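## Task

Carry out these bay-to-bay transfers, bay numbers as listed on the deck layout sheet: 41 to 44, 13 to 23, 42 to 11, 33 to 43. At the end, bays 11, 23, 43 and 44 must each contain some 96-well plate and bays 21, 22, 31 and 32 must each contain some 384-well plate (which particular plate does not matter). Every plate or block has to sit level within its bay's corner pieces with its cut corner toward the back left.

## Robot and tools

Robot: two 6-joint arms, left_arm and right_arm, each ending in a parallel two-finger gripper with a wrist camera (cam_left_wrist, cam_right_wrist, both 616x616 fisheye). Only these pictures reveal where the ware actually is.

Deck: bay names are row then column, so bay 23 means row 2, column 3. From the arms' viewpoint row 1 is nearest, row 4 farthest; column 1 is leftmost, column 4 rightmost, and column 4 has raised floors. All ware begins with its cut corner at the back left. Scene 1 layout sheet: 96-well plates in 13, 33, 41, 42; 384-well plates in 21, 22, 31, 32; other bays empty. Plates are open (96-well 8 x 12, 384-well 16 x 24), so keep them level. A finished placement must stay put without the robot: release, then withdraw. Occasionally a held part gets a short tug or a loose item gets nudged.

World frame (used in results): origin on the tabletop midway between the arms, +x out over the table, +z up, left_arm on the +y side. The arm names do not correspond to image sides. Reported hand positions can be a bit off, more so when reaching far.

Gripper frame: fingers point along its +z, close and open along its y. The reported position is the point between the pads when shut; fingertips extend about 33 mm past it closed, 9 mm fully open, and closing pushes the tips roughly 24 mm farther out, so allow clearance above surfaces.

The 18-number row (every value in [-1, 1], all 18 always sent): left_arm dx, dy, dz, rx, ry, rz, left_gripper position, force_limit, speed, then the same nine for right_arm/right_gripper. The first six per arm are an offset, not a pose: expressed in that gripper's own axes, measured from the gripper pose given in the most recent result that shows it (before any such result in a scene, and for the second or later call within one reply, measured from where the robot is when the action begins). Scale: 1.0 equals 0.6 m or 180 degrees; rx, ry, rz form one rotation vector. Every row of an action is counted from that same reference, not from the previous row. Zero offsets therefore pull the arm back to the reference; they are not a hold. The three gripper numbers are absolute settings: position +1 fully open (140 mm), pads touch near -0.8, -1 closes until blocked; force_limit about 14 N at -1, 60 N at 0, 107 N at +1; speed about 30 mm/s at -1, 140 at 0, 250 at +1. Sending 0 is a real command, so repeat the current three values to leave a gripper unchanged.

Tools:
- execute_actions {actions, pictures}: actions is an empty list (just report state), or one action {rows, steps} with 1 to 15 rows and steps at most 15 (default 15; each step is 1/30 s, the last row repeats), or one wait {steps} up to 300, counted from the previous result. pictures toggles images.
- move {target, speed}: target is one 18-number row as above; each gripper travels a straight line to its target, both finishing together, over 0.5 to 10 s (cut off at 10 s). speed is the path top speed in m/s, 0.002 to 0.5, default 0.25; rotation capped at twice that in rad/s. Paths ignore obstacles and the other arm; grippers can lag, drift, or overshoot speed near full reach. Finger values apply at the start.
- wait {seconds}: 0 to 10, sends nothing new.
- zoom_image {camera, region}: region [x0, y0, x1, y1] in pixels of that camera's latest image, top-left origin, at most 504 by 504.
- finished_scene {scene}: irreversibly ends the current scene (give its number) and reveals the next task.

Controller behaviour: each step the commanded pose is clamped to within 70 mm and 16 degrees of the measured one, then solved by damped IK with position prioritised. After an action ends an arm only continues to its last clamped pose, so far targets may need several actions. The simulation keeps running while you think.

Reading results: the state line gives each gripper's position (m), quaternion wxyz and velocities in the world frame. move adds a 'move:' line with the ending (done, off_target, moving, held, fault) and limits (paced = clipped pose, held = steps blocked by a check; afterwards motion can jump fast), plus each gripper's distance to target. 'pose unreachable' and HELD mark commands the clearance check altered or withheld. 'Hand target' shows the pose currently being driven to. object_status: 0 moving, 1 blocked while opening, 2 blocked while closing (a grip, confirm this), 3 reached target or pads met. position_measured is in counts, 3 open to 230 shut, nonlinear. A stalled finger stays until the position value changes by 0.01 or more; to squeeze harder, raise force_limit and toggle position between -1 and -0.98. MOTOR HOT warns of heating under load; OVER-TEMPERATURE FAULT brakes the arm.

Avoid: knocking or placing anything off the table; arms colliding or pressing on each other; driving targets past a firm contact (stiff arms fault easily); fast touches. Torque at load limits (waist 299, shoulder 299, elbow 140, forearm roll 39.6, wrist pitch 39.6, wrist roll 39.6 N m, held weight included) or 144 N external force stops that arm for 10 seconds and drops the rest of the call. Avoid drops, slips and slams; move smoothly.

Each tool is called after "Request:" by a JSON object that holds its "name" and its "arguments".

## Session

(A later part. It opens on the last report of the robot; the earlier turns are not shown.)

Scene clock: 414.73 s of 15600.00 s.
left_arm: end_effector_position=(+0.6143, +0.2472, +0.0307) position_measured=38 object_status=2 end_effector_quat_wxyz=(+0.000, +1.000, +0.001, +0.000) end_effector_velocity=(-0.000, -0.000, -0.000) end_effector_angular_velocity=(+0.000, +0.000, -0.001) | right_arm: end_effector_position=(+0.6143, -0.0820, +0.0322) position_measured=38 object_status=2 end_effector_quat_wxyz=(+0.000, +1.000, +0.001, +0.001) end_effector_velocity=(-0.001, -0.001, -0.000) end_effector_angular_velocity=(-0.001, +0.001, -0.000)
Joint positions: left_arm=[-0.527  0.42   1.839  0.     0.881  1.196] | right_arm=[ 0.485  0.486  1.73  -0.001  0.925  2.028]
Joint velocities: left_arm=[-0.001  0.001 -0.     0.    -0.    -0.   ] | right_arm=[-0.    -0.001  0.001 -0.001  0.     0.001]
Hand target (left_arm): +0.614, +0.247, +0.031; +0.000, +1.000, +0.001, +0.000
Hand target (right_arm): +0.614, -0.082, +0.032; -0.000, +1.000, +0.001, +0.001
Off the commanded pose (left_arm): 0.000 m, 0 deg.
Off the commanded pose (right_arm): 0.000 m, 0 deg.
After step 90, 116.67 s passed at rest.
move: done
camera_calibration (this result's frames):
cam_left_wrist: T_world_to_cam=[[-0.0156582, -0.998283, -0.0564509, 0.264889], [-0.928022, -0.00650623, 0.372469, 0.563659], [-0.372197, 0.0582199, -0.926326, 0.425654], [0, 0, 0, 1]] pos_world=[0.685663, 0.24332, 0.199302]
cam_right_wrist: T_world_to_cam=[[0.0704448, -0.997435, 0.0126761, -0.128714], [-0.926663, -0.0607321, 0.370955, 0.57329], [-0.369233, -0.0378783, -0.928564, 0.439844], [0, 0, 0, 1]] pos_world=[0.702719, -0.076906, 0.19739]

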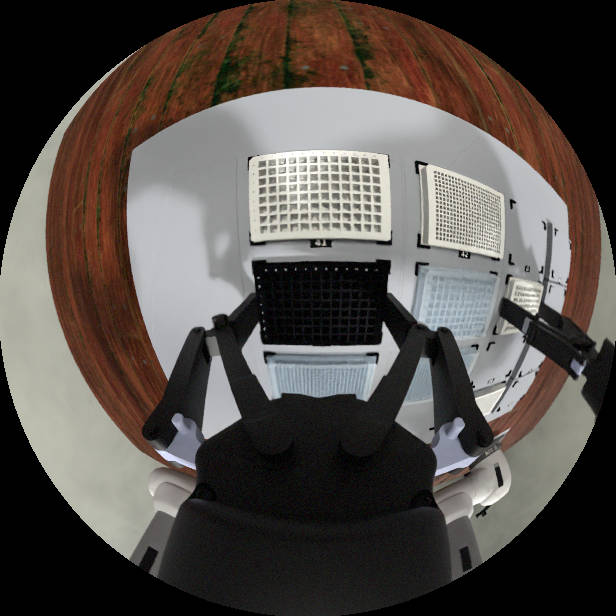

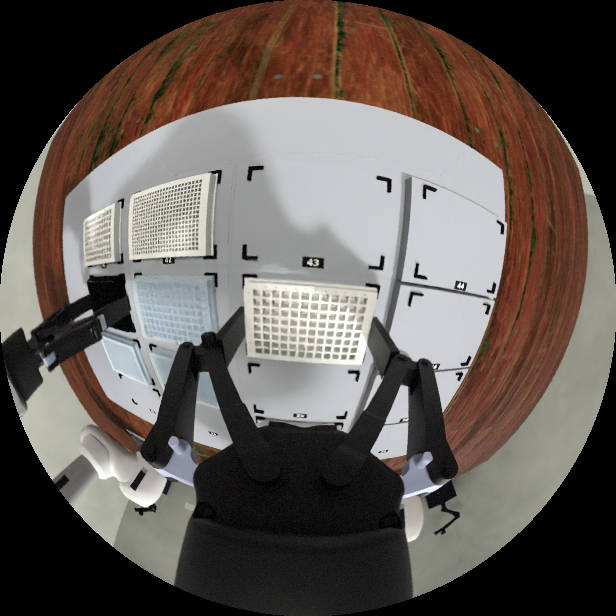

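Request:
{"name": "move", "arguments": {"target": [0,0,-0.05,0,0,0,-1,0,-0.9,0,0,-0.05,0,0,0,-1,0,-0.9], "speed": 0.1}}

Request:
{"name": "move", "arguments": {"target": [-0.3533,0,0.015,0,0,0,-1,0,-0.9,0.1767,0.275,0.015,0,0,0,-1,0,-0.9], "speed": 0.3}}

Request:
{"name": "move", "arguments": {"target": [0,0,0.0233,0,0,0,-1,0,-0.9,0,0,0.0033,0,0,0,-1,0,-0.9], "speed": 0.05}}

Scene clock: 481.43 s of 15600.00 s.
left_arm: end_effector_position=(+0.6143, +0.2472, +0.0606) position_measured=39 object_status=2 end_effector_quat_wxyz=(+0.000, +1.000, +0.001, +0.000) end_effector_velocity=(+0.000, -0.000, +0.000) end_effector_angular_velocity=(+0.000, -0.000, -0.001) | right_arm: end_effector_position=(+0.6142, -0.0820, +0.0622) position_measured=39 object_status=2 end_effector_quat_wxyz=(+0.000, +1.000, +0.001, +0.001) end_effector_velocity=(+0.001, -0.001, +0.001) end_effector_angular_velocity=(-0.002, -0.002, +0.001)
Joint positions: left_arm=[-0.527  0.389  1.819  0.     0.932  1.196] | right_arm=[ 0.485  0.457  1.71  -0.001  0.973  2.028]
Joint velocities: left_arm=[-0.     0.    -0.     0.     0.     0.001] | right_arm=[-0.    -0.    -0.001 -0.003  0.     0.001]
Hand target (left_arm): +0.614, +0.247, +0.061; +0.000, +1.000, +0.001, +0.000
Hand target (right_arm): +0.614, -0.082, +0.062; +0.000, +1.000, +0.001, +0.001
Off the commanded pose (left_arm): 0.000 m, 0 deg.
Off the commanded pose (right_arm): 0.000 m, 0 deg.
After step 90, 62.97 s passed at rest.
move: done
camera_calibration (this result's frames):
cam_left_wrist: T_world_to_cam=[[-0.0156812, -0.998281, -0.0564773, 0.266607], [-0.928009, -0.00649665, 0.3725, 0.552491], [-0.372227, 0.0582527, -0.926312, 0.453395], [0, 0, 0, 1]] pos_world=[0.685663, 0.243326, 0.22924]
cam_right_wrist: T_world_to_cam=[[0.0704485, -0.997434, 0.012706, -0.129108], [-0.926655, -0.0607235, 0.370977, 0.562102], [-0.369254, -0.0379089, -0.928555, 0.467659], [0, 0, 0, 1]] pos_world=[0.702655, -0.0769157, 0.227361]

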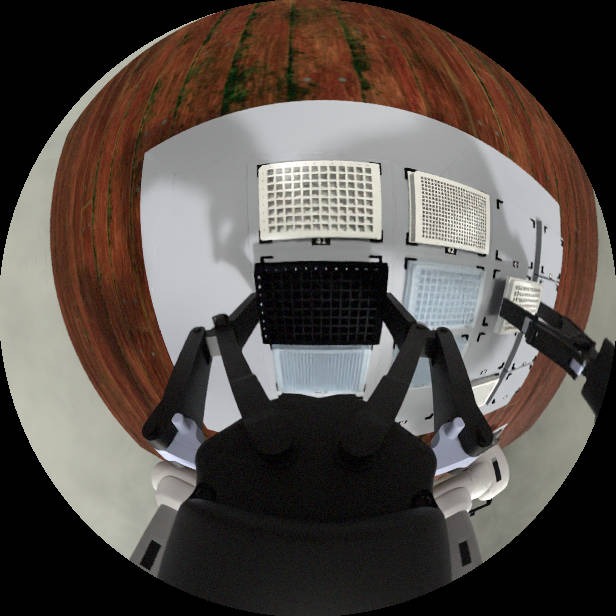

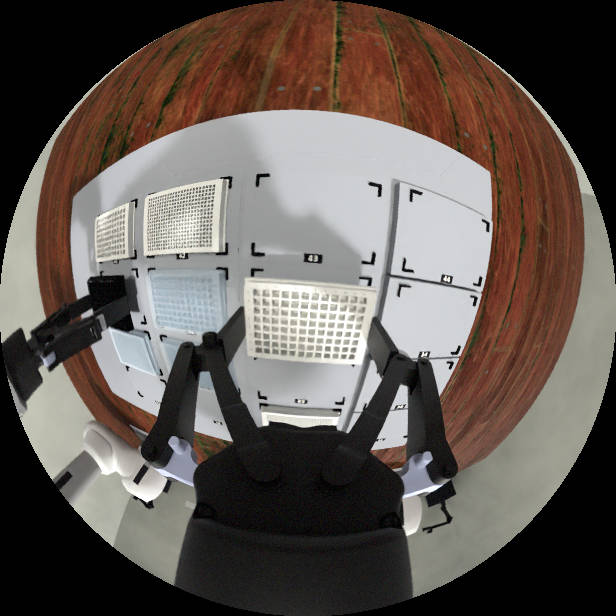

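Scene clock: 482.57 s of 15600.00 s.
left_arm: end_effector_position=(+0.4023, +0.2471, +0.0515) position_measured=39 object_status=2 end_effector_quat_wxyz=(+0.000, +1.000, +0.001, +0.000) end_effector_velocity=(-0.000, -0.000, +0.000) end_effector_angular_velocity=(+0.000, -0.001, -0.001) | right_arm: end_effector_position=(+0.7208, -0.2466, +0.0533) position_measured=39 object_status=2 end_effector_quat_wxyz=(+0.000, +1.000, +0.001, +0.001) end_effector_velocity=(-0.000, +0.001, -0.000) end_effector_angular_velocity=(+0.002, +0.001, -0.002)
Joint positions: left_arm=[-0.685  0.131  2.196  0.     0.815  1.038] | right_arm=[ 0.232  0.517  1.632 -0.001  0.991  1.775]
Joint velocities: left_arm=[-0.001 -0.001  0.001  0.    -0.    -0.001] | right_arm=[-0.     0.    -0.     0.003 -0.    -0.   ]
Hand target (left_arm): +0.402, +0.247, +0.052; +0.000, +1.000, +0.001, +0.000
Hand target (right_arm): +0.721, -0.247, +0.053; +0.000, +1.000, +0.001, +0.001
Off the commanded pose (left_arm): 0.000 m, 0 deg.
Off the commanded pose (right_arm): 0.000 m, 0 deg.
move: done
camera_calibration (this result's frames):
cam_left_wrist: T_world_to_cam=[[-0.015644, -0.998288, -0.0563533, 0.262639], [-0.928018, -0.0064836, 0.372478, 0.359201], [-0.372206, 0.0581239, -0.926328, 0.366085], [0, 0, 0, 1]] pos_world=[0.473713, 0.24324, 0.220121]
cam_right_wrist: T_world_to_cam=[[0.0705246, -0.997425, 0.0130543, -0.300779], [-0.92664, -0.0606636, 0.371024, 0.654141], [-0.369277, -0.038263, -0.928532, 0.492394], [0, 0, 0, 1]] pos_world=[0.809195, -0.241481, 0.218427]

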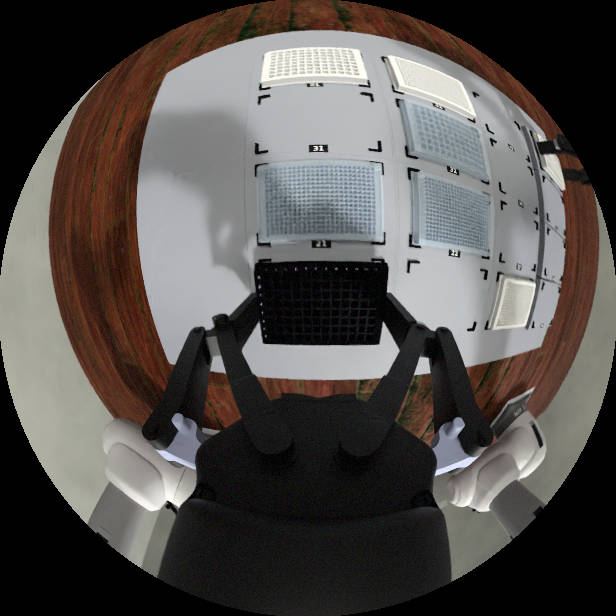

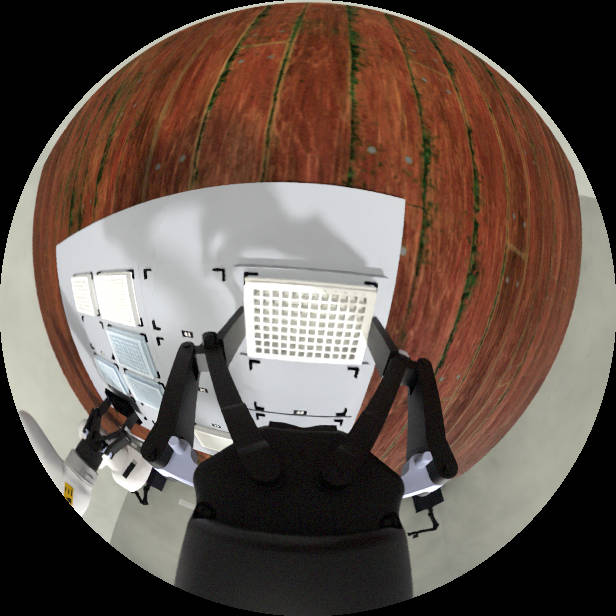

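Scene clock: 483.30 s of 15600.00 s.
left_arm: end_effector_position=(+0.4023, +0.2471, +0.0375) position_measured=39 object_status=2 end_effector_quat_wxyz=(+0.000, +1.000, +0.001, +0.000) end_effector_velocity=(-0.000, +0.000, +0.000) end_effector_angular_velocity=(+0.001, +0.000, -0.000) | right_arm: end_effector_position=(+0.7208, -0.2466, +0.0513) position_measured=39 object_status=2 end_effector_quat_wxyz=(+0.000, +1.000, +0.001, +0.001) end_effector_velocity=(-0.001, -0.000, -0.001) end_effector_angular_velocity=(-0.002, +0.003, -0.000)
Joint positions: left_arm=[-0.685  0.15   2.207  0.     0.784  1.038] | right_arm=[ 0.232  0.519  1.633 -0.001  0.988  1.775]
Joint velocities: left_arm=[-0.    -0.     0.     0.001  0.001 -0.001] | right_arm=[ 0.001  0.002 -0.    -0.001  0.002  0.001]
Hand target (left_arm): +0.402, +0.247, +0.038; +0.000, +1.000, +0.001, +0.000
Hand target (right_arm): +0.721, -0.247, +0.051; +0.000, +1.000, +0.001, +0.001
Off the commanded pose (left_arm): 0.000 m, 0 deg.
Off the commanded pose (right_arm): 0.000 m, 0 deg.
move: done
camera_calibration (this result's frames):
cam_left_wrist: T_world_to_cam=[[-0.0156566, -0.998288, -0.0563541, 0.261854], [-0.928027, -0.00647079, 0.372457, 0.364399], [-0.372184, 0.0581296, -0.926337, 0.353155], [0, 0, 0, 1]] pos_world=[0.47371, 0.243235, 0.206174]
cam_right_wrist: T_world_to_cam=[[0.0705009, -0.997427, 0.0130372, -0.300747], [-0.926641, -0.060648, 0.371025, 0.654885], [-0.369279, -0.0382384, -0.928532, 0.490567], [0, 0, 0, 1]] pos_world=[0.809202, -0.241497, 0.216449]

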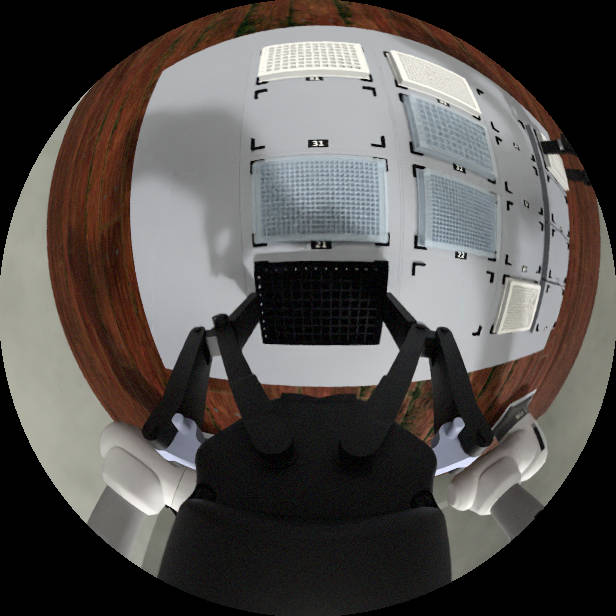

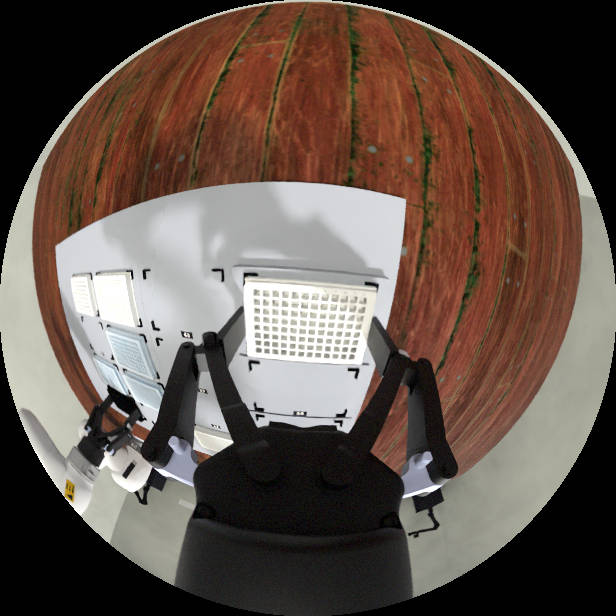

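Moves are quick. Now check alignment with the same zoom windows as the reference.

Request:
{"name": "zoom_image", "arguments": {"camera": "cam_right_wrist", "region": [230, 240, 290, 300]}}

Request:
{"name": "zoom_image", "arguments": {"camera": "cam_right_wrist", "region": [345, 250, 405, 310]}}

Request:
{"name": "zoom_image", "arguments": {"camera": "cam_left_wrist", "region": [235, 225, 295, 285]}}

Request:
{"name": "zoom_image", "arguments": {"camera": "cam_left_wrist", "region": [355, 225, 415, 285]}}

Region (230, 240, 290, 300) of cam_right_wrist's 616x616 image, scaled by 8.400, with more detail than that image has.

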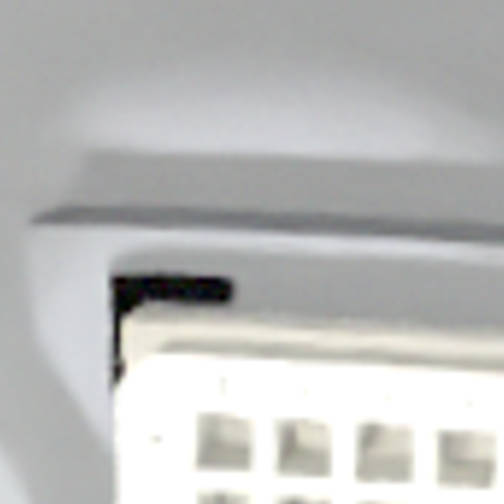

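Region (345, 250, 405, 310) of cam_right_wrist's 616x616 image, scaled by 8.400, with more detail than that image has.

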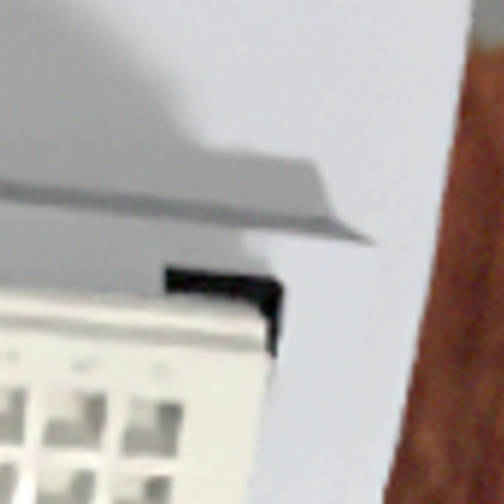

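Region (235, 225, 295, 285) of cam_left_wrist's 616x616 image, scaled by 8.400, with more detail than that image has.

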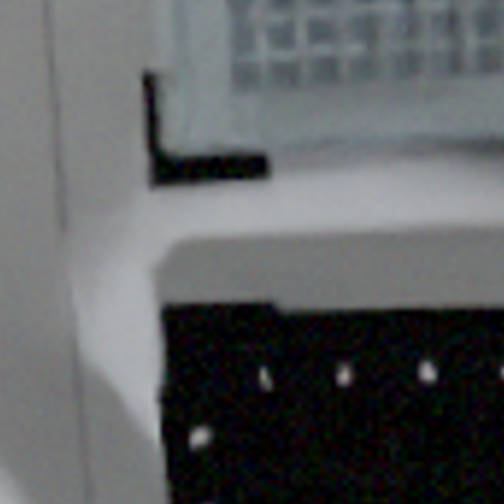

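Region (355, 225, 415, 285) of cam_left_wrist's 616x616 image, scaled by 8.400, with more detail than that image has.

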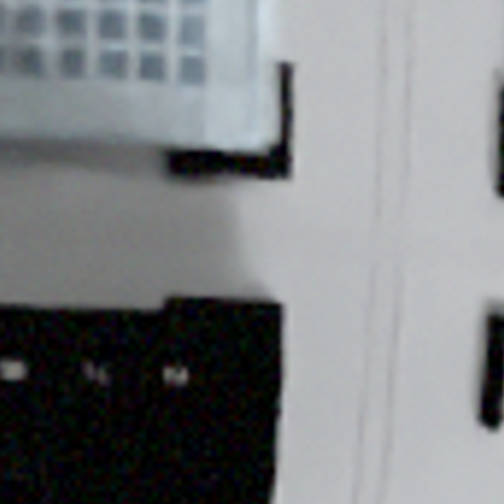

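Request:
{"name": "move", "arguments": {"target": [-0.0033,0,0,0,0,0,-1,0,-0.9,0.0009,0,0,0,0,0,-1,0,-0.9], "speed": 0.02}}

Request:
{"name": "move", "arguments": {"target": [0,0,0.0093,0,0,0,-1,0,-0.9,0,0,0.0043,0,0,0,-1,0,-0.9], "speed": 0.015}}

Scene clock: 538.17 s of 15600.00 s.
left_arm: end_effector_position=(+0.4004, +0.2471, +0.0375) position_measured=39 object_status=2 end_effector_quat_wxyz=(+0.000, +1.000, +0.001, +0.000) end_effector_velocity=(+0.000, +0.000, -0.000) end_effector_angular_velocity=(-0.000, -0.000, +0.001) | right_arm: end_effector_position=(+0.7213, -0.2466, +0.0513) position_measured=39 object_status=2 end_effector_quat_wxyz=(+0.000, +1.000, +0.001, +0.001) end_effector_velocity=(-0.000, +0.000, -0.000) end_effector_angular_velocity=(-0.000, +0.000, +0.000)
Joint positions: left_arm=[-0.687  0.147  2.21   0.     0.784  1.036] | right_arm=[ 0.232  0.52   1.632 -0.001  0.989  1.775]
Joint velocities: left_arm=[ 0.     0.     0.     0.    -0.001 -0.001] | right_arm=[ 0.  0.  0.  0. -0. -0.]
Hand target (left_arm): +0.400, +0.247, +0.038; +0.000, +1.000, +0.001, +0.000
Hand target (right_arm): +0.721, -0.247, +0.051; +0.000, +1.000, +0.001, +0.001
Off the commanded pose (left_arm): 0.000 m, 0 deg.
Off the commanded pose (right_arm): 0.000 m, 0 deg.
After step 90, 51.17 s passed at rest.
move: done
camera_calibration (this result's frames):
cam_left_wrist: T_world_to_cam=[[-0.0156423, -0.998289, -0.0563409, 0.261813], [-0.928024, -0.00647966, 0.372464, 0.362563], [-0.372192, 0.0581119, -0.926335, 0.352424], [0, 0, 0, 1]] pos_world=[0.471732, 0.243234, 0.206172]
cam_right_wrist: T_world_to_cam=[[0.0704977, -0.997427, 0.013035, -0.300776], [-0.926647, -0.0606465, 0.371008, 0.655396], [-0.369262, -0.038234, -0.928538, 0.490759], [0, 0, 0, 1]] pos_world=[0.809744, -0.241491, 0.216452]

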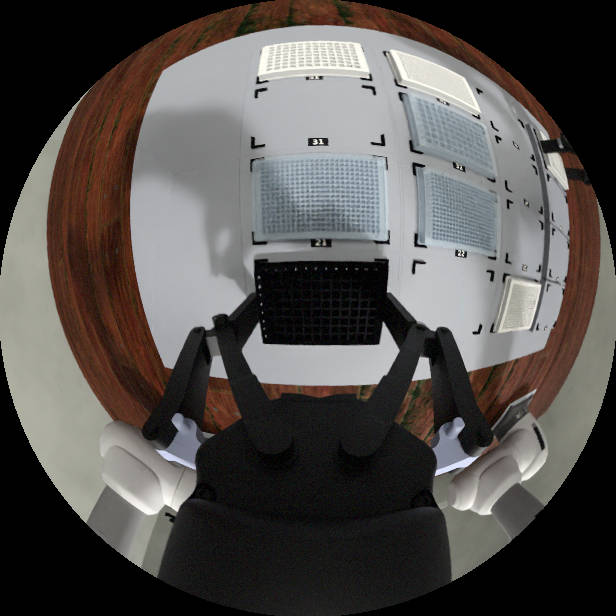

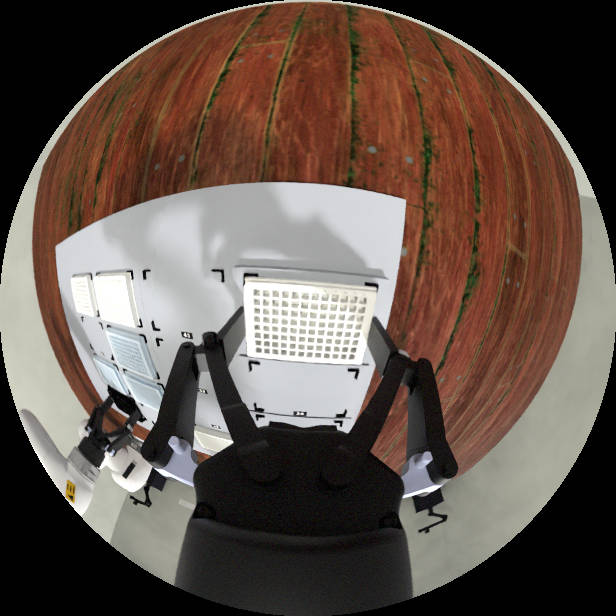

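Scene clock: 538.87 s of 15600.00 s.
left_arm: end_effector_position=(+0.4004, +0.2471, +0.0320) position_measured=39 object_status=2 end_effector_quat_wxyz=(+0.000, +1.000, +0.001, +0.000) end_effector_velocity=(+0.001, -0.001, +0.000) end_effector_angular_velocity=(-0.001, -0.002, -0.001) | right_arm: end_effector_position=(+0.7213, -0.2466, +0.0487) position_measured=39 object_status=2 end_effector_quat_wxyz=(+0.000, +1.000, +0.001, +0.001) end_effector_velocity=(-0.000, +0.001, -0.001) end_effector_angular_velocity=(+0.002, +0.001, -0.001)
Joint positions: left_arm=[-0.687  0.155  2.214 -0.     0.771  1.036] | right_arm=[ 0.232  0.522  1.634 -0.001  0.985  1.775]
Joint velocities: left_arm=[-0.001 -0.     0.     0.    -0.003  0.001] | right_arm=[ 0.001  0.001  0.     0.003 -0.001 -0.   ]
Hand target (left_arm): +0.400, +0.247, +0.032; +0.000, +1.000, +0.001, +0.000
Hand target (right_arm): +0.721, -0.247, +0.049; +0.000, +1.000, +0.001, +0.001
Off the commanded pose (left_arm): 0.000 m, 0 deg.
Off the commanded pose (right_arm): 0.000 m, 0 deg.
move: done
camera_calibration (this result's frames):
cam_left_wrist: T_world_to_cam=[[-0.0156129, -0.998292, -0.0562972, 0.261465], [-0.928017, -0.00649165, 0.372481, 0.364624], [-0.37221, 0.0580603, -0.926331, 0.347289], [0, 0, 0, 1]] pos_world=[0.471724, 0.243222, 0.200609]
cam_right_wrist: T_world_to_cam=[[0.0705007, -0.997427, 0.0130328, -0.300744], [-0.926648, -0.0606502, 0.371004, 0.656357], [-0.369259, -0.0382329, -0.92854, 0.488368], [0, 0, 0, 1]] pos_world=[0.809749, -0.24149, 0.213877]

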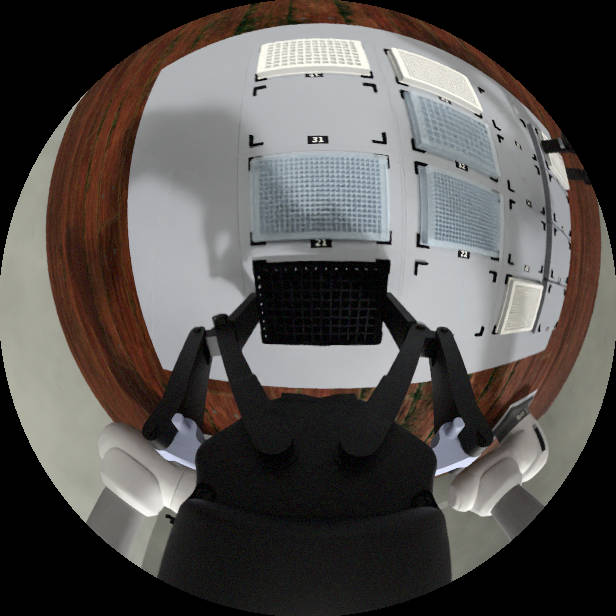

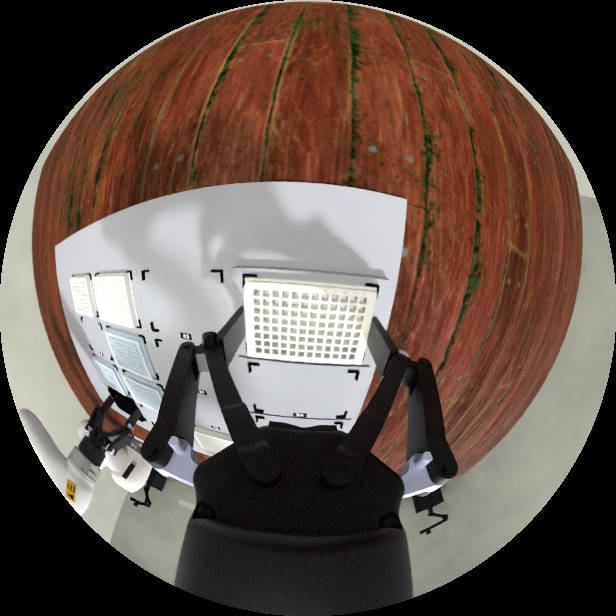

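Request:
{"name": "zoom_image", "arguments": {"camera": "cam_right_wrist", "region": [230, 240, 290, 300]}}

Request:
{"name": "zoom_image", "arguments": {"camera": "cam_right_wrist", "region": [345, 250, 405, 310]}}

Request:
{"name": "zoom_image", "arguments": {"camera": "cam_left_wrist", "region": [235, 225, 295, 285]}}

Request:
{"name": "zoom_image", "arguments": {"camera": "cam_left_wrist", "region": [355, 225, 415, 285]}}

Region (230, 240, 290, 300) of cam_right_wrist's 616x616 image, scaled by 8.400, with more detail than that image has.

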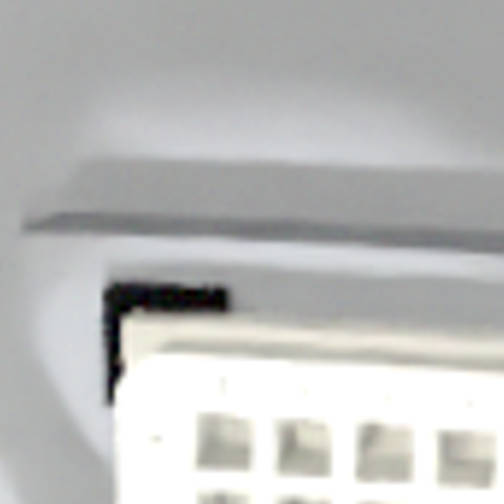

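Region (345, 250, 405, 310) of cam_right_wrist's 616x616 image, scaled by 8.400, with more detail than that image has.

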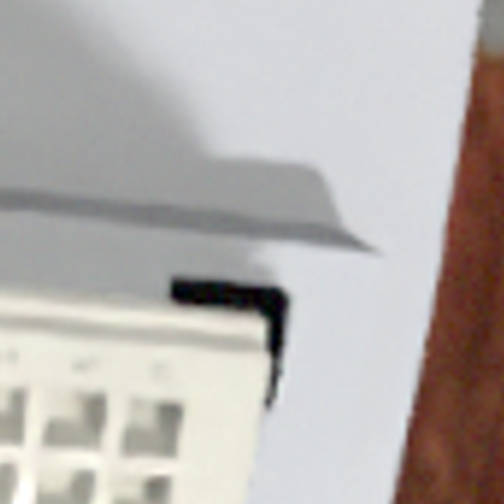

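Region (235, 225, 295, 285) of cam_left_wrist's 616x616 image, scaled by 8.400, with more detail than that image has.

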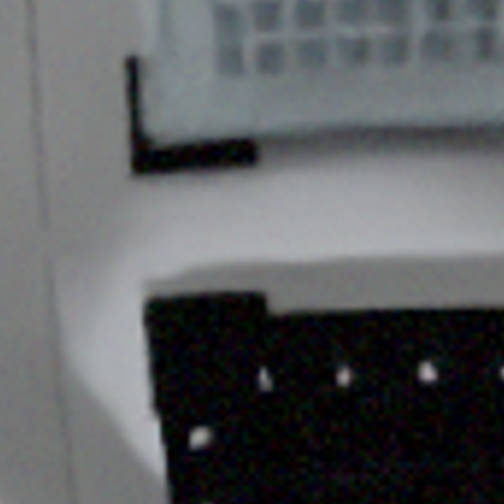

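Region (355, 225, 415, 285) of cam_left_wrist's 616x616 image, scaled by 8.400, with more detail than that image has.

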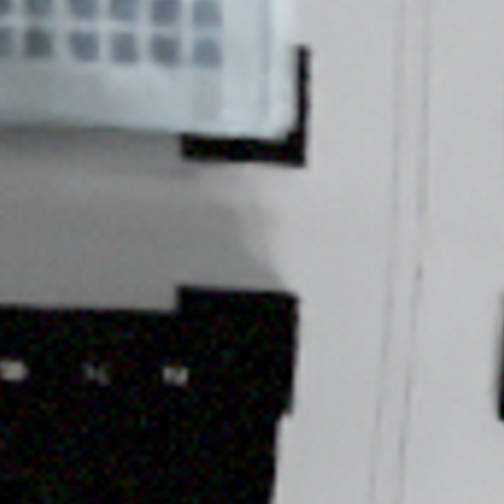

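Request:
{"name": "execute_actions", "arguments": {"actions": [{"rows": [[0,0,0.0004,0,0,0,-1,0,-0.9,0,0,0.0004,0,0,0,-1,0,-0.9],[0,0,0.0008,0,0,0,-1,0,-0.9,0,0,0.0008,0,0,0,-1,0,-0.9],[0,0,0.0012,0,0,0,-1,0,-0.9,0,0,0.0012,0,0,0,-1,0,-0.9],[0,0,0.0012,0,0,0,-1,0,-0.9,0,0,0.0012,0,0,0,-1,0,-0.9],[0,0,0.0012,0,0,0,-1,0,-0.9,0,0,0.0012,0,0,0,-1,0,-0.9],[0,0,0.0012,0,0,0,-1,0,-0.9,0,0,0.0012,0,0,0,-1,0,-0.9],[0,0,0.0012,0,0,0,-1,0,-0.9,0,0,0.0012,0,0,0,-1,0,-0.9],[0,0,0.0012,0,0,0,1,0,0,0,0,0.0012,0,0,0,1,0,0]], "steps": 15}], "pictures": false}}

Request:
{"name": "move", "arguments": {"target": [0,0,-0.058,0,0,0,1,0,0,0,0,-0.045,0,0,0,1,0,0], "speed": 0.12}}

Request:
{"name": "move", "arguments": {"target": [0.5667,-0.0883,-0.015,0,0,0,1,0,0,-0.1772,-0.5490,0.0417,0,0,0,1,0,0], "speed": 0.35}}

Request:
{"name": "move", "arguments": {"target": [0,0,0,0,0,0,1,0,0,0,0,0.0297,0,0,0,1,0,0], "speed": 0.06}}

Scene clock: 617.83 s of 15600.00 s.
left_arm: end_effector_position=(+0.4004, +0.2471, +0.0313) position_measured=3 object_status=0 end_effector_quat_wxyz=(+0.000, +1.000, +0.001, +0.000) end_effector_velocity=(+0.000, -0.000, +0.000) end_effector_angular_velocity=(-0.001, -0.002, -0.000) | right_arm: end_effector_position=(+0.7213, -0.2466, +0.0478) position_measured=3 object_status=0 end_effector_quat_wxyz=(+0.000, +1.000, +0.001, +0.000) end_effector_velocity=(+0.002, -0.000, +0.001) end_effector_angular_velocity=(-0.001, -0.002, +0.000)
Joint positions: left_arm=[-0.687  0.156  2.215  0.     0.77   1.036] | right_arm=[ 0.232  0.523  1.634 -0.001  0.984  1.775]
Joint velocities: left_arm=[-0.    -0.    -0.     0.    -0.002  0.   ] | right_arm=[-0.    -0.    -0.003 -0.001  0.001  0.   ]
Hand target (left_arm): +0.400, +0.247, +0.031; +0.000, +1.000, +0.001, +0.000
Hand target (right_arm): +0.721, -0.247, +0.048; +0.000, +1.000, +0.001, +0.001
Off the commanded pose (left_arm): 0.000 m, 0 deg.
Off the commanded pose (right_arm): 0.000 m, 0 deg.
Steps of this call (steps 1 to 90: nothing new was sent; then 75.47 s passed at rest; steps 91 to 105: all 15 steps of this action). Readings (end_effector_position | what the end effector reports):
91: left_arm (+0.4004, +0.2471, +0.0320) | right_arm (+0.7213, -0.2466, +0.0487) | left_arm position_measured=39 object_status=2 | right_arm position_measured=39 object_status=2
92: left_arm (+0.4004, +0.2471, +0.0319) | right_arm (+0.7213, -0.2466, +0.0486) | left_arm position_measured=39 object_status=2 | right_arm position_measured=39 object_status=2
94: left_arm (+0.4003, +0.2471, +0.0315) | right_arm (+0.7213, -0.2466, +0.0483) | left_arm position_measured=39 object_status=2 | right_arm position_measured=39 object_status=2
98: left_arm (+0.4003, +0.2471, +0.0313) | right_arm (+0.7213, -0.2466, +0.0481) | left_arm position_measured=39 object_status=0 | right_arm position_measured=39 object_status=0
105: the state above

Scene clock: 618.80 s of 15600.00 s.
left_arm: end_effector_position=(+0.4004, +0.2471, +0.0660) position_measured=3 object_status=3 end_effector_quat_wxyz=(+0.000, +1.000, +0.001, +0.000) end_effector_velocity=(-0.001, +0.000, +0.000) end_effector_angular_velocity=(+0.001, +0.002, -0.002) | right_arm: end_effector_position=(+0.7213, -0.2466, +0.0748) position_measured=3 object_status=3 end_effector_quat_wxyz=(+0.000, +1.000, +0.001, +0.001) end_effector_velocity=(+0.000, -0.000, +0.000) end_effector_angular_velocity=(+0.000, +0.001, +0.000)
Joint positions: left_arm=[-0.687  0.109  2.186  0.     0.846  1.036] | right_arm=[ 0.232  0.5    1.615 -0.001  1.026  1.775]
Joint velocities: left_arm=[-0.    -0.    -0.    -0.     0.003  0.001] | right_arm=[-0.     0.001 -0.001  0.     0.002 -0.001]
Hand target (left_arm): +0.400, +0.247, +0.066; +0.000, +1.000, +0.001, +0.000
Hand target (right_arm): +0.721, -0.247, +0.075; +0.000, +1.000, +0.001, +0.001
Off the commanded pose (left_arm): 0.000 m, 0 deg.
Off the commanded pose (right_arm): 0.000 m, 0 deg.
move: done
camera_calibration (this result's frames):
cam_left_wrist: T_world_to_cam=[[-0.0156378, -0.99829, -0.0563317, 0.263409], [-0.928031, -0.00647928, 0.372447, 0.351984], [-0.372174, 0.0581018, -0.926342, 0.378761], [0, 0, 0, 1]] pos_world=[0.471736, 0.243232, 0.234606]
cam_right_wrist: T_world_to_cam=[[0.0704758, -0.997428, 0.0130492, -0.301076], [-0.92665, -0.060621, 0.371005, 0.64665], [-0.36926, -0.0382389, -0.928539, 0.512636], [0, 0, 0, 1]] pos_world=[0.809733, -0.241499, 0.240021]

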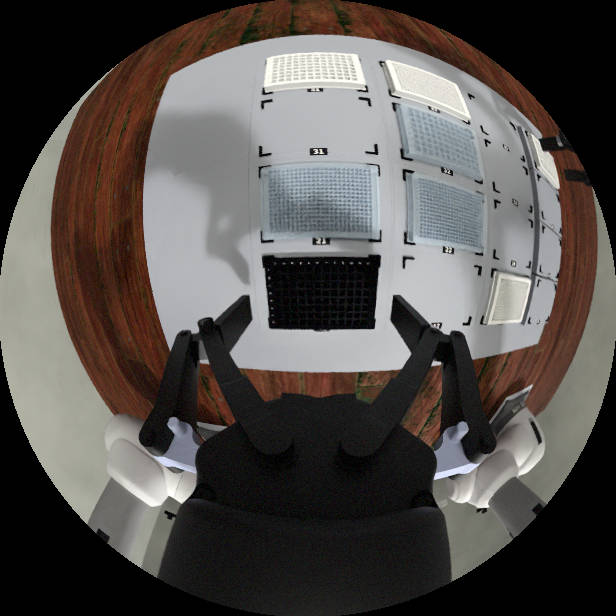

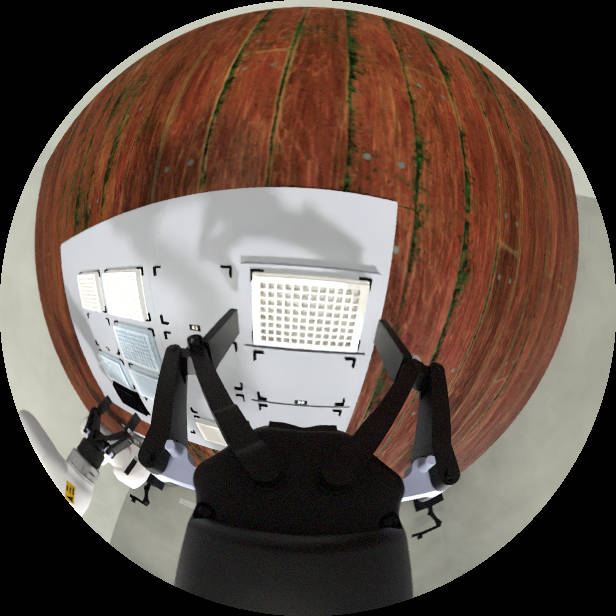

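Scene clock: 620.23 s of 15600.00 s.
left_arm: end_effector_position=(+0.7403, +0.3002, +0.0752) position_measured=3 object_status=3 end_effector_quat_wxyz=(+0.000, +1.000, +0.001, +0.000) end_effector_velocity=(+0.001, +0.000, +0.000) end_effector_angular_velocity=(+0.000, -0.001, -0.001) | right_arm: end_effector_position=(+0.6140, +0.0824, +0.0499) position_measured=3 object_status=3 end_effector_quat_wxyz=(-0.000, +1.000, +0.001, +0.001) end_effector_velocity=(-0.000, +0.001, +0.001) end_effector_angular_velocity=(+0.001, -0.000, +0.000)
Joint positions: left_arm=[-0.406  0.523  1.576 -0.     1.042  1.317] | right_arm=[ 0.664  0.594  1.51  -0.001  1.037  2.208]
Joint velocities: left_arm=[ 0.     0.001 -0.001  0.    -0.     0.001] | right_arm=[ 0.001 -0.    -0.001  0.001  0.001  0.001]
Hand target (left_arm): +0.740, +0.300, +0.075; +0.000, +1.000, +0.001, +0.000
Hand target (right_arm): +0.614, +0.082, +0.050; -0.000, +1.000, +0.001, +0.001
Off the commanded pose (left_arm): 0.001 m, 0 deg.
Off the commanded pose (right_arm): 0.000 m, 0 deg.
move: done
camera_calibration (this result's frames):
cam_left_wrist: T_world_to_cam=[[-0.0156397, -0.998284, -0.0564346, 0.322284], [-0.92805, -0.0065129, 0.372398, 0.664433], [-0.372127, 0.0581983, -0.926356, 0.510689], [0, 0, 0, 1]] pos_world=[0.811708, 0.296337, 0.243834]
cam_right_wrist: T_world_to_cam=[[0.0704014, -0.99744, 0.0125252, 0.0350814], [-0.926679, -0.0607492, 0.370912, 0.576424], [-0.369202, -0.0377195, -0.928583, 0.462377], [0, 0, 0, 1]] pos_world=[0.702401, 0.0874496, 0.215113]

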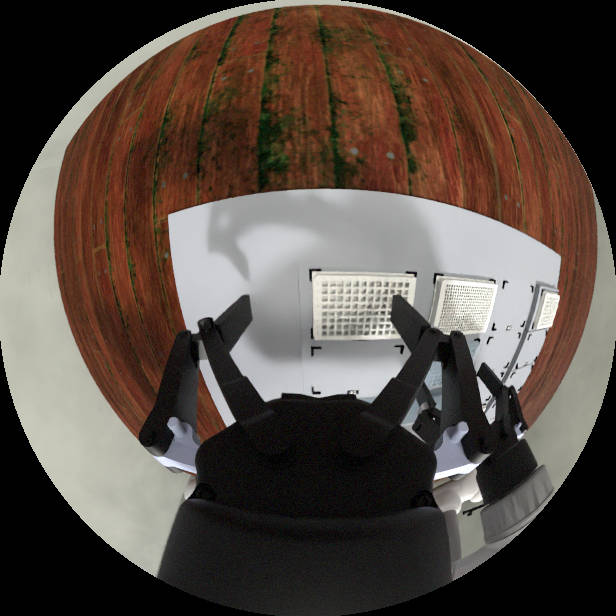

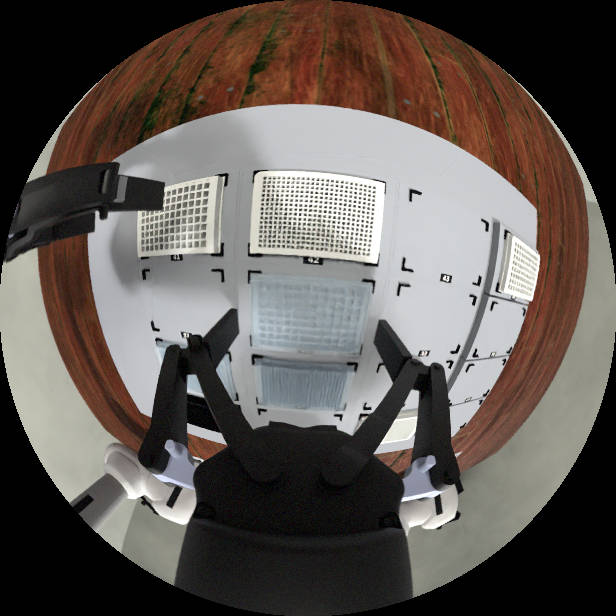

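Scene clock: 620.97 s of 15600.00 s.
left_arm: end_effector_position=(+0.7404, +0.3002, +0.0752) position_measured=3 object_status=3 end_effector_quat_wxyz=(+0.000, +1.000, +0.001, +0.000) end_effector_velocity=(+0.000, +0.000, +0.000) end_effector_angular_velocity=(-0.000, -0.000, -0.001) | right_arm: end_effector_position=(+0.6140, +0.0824, +0.0321) position_measured=3 object_status=3 end_effector_quat_wxyz=(-0.000, +1.000, +0.001, +0.001) end_effector_velocity=(+0.000, +0.000, -0.000) end_effector_angular_velocity=(+0.000, -0.002, +0.001)
Joint positions: left_arm=[-0.406  0.523  1.576 -0.     1.042  1.317] | right_arm=[ 0.664  0.609  1.521 -0.001  1.011  2.208]
Joint velocities: left_arm=[ 0.    -0.    -0.    -0.    -0.     0.002] | right_arm=[ 0.001 -0.     0.001 -0.001 -0.002 -0.   ]
Hand target (left_arm): +0.740, +0.300, +0.075; +0.000, +1.000, +0.001, +0.000
Hand target (right_arm): +0.614, +0.082, +0.032; -0.000, +1.000, +0.001, +0.001
Off the commanded pose (left_arm): 0.000 m, 0 deg.
Off the commanded pose (right_arm): 0.000 m, 0 deg.
move: done
camera_calibration (this result's frames):
cam_left_wrist: T_world_to_cam=[[-0.0156357, -0.998284, -0.0564349, 0.322283], [-0.928049, -0.00651677, 0.3724, 0.664449], [-0.372129, 0.0581971, -0.926355, 0.510691], [0, 0, 0, 1]] pos_world=[0.811723, 0.296339, 0.243828]
cam_right_wrist: T_world_to_cam=[[0.0704371, -0.997438, 0.0125102, 0.035323], [-0.926682, -0.0607885, 0.370899, 0.583051], [-0.369188, -0.037718, -0.928589, 0.445847], [0, 0, 0, 1]] pos_world=[0.702416, 0.0874918, 0.197314]

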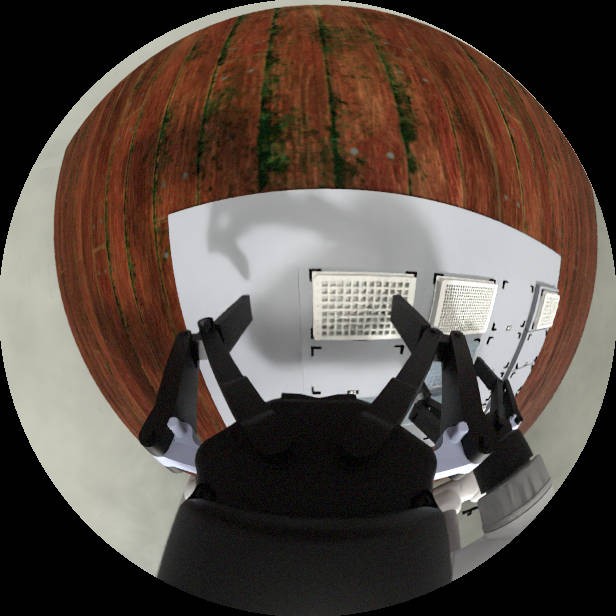

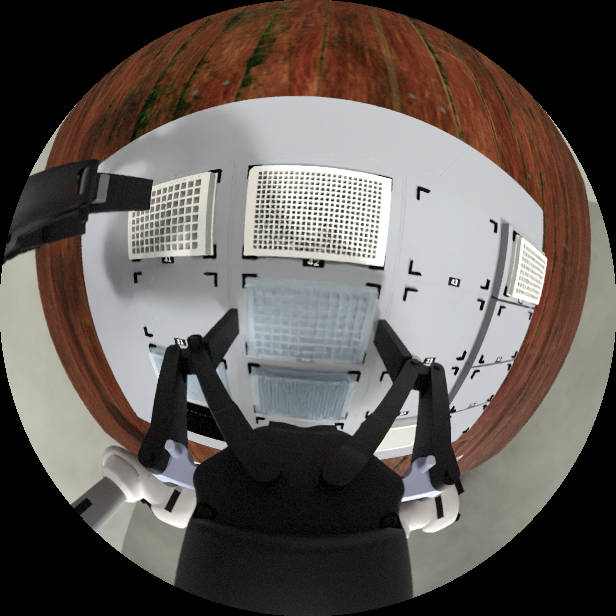

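Request:
{"name": "zoom_image", "arguments": {"camera": "cam_right_wrist", "region": [230, 240, 290, 300]}}

Request:
{"name": "zoom_image", "arguments": {"camera": "cam_right_wrist", "region": [345, 250, 405, 310]}}

Request:
{"name": "zoom_image", "arguments": {"camera": "cam_right_wrist", "region": [225, 265, 395, 375]}}

Region (230, 240, 290, 300) of cam_right_wrist's 616x616 image, scaled by 8.400, with more detail than that image has.

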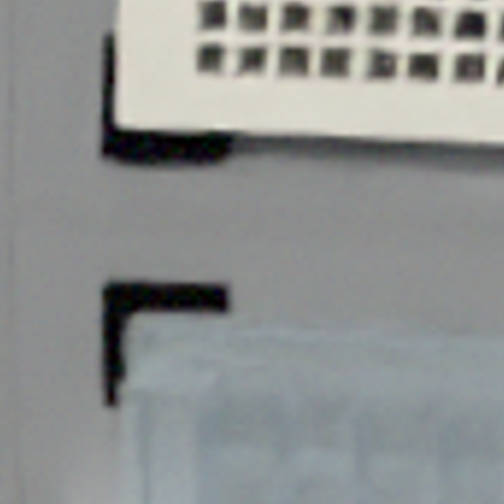

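Region (345, 250, 405, 310) of cam_right_wrist's 616x616 image, scaled by 8.400, with more detail than that image has.

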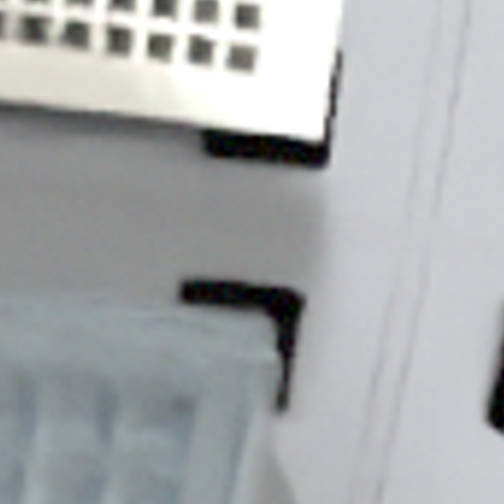

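Region (225, 265, 395, 375) of cam_right_wrist's 616x616 image, scaled by 2.965, with more detail than that image has; it fills the top 326 rows of this view, and the rest is white.

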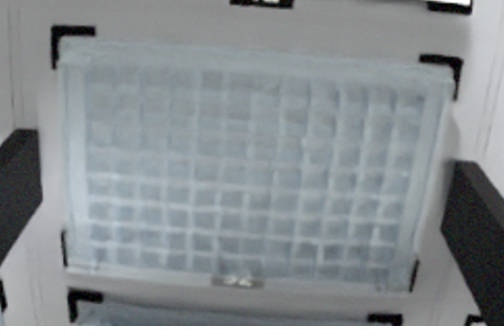

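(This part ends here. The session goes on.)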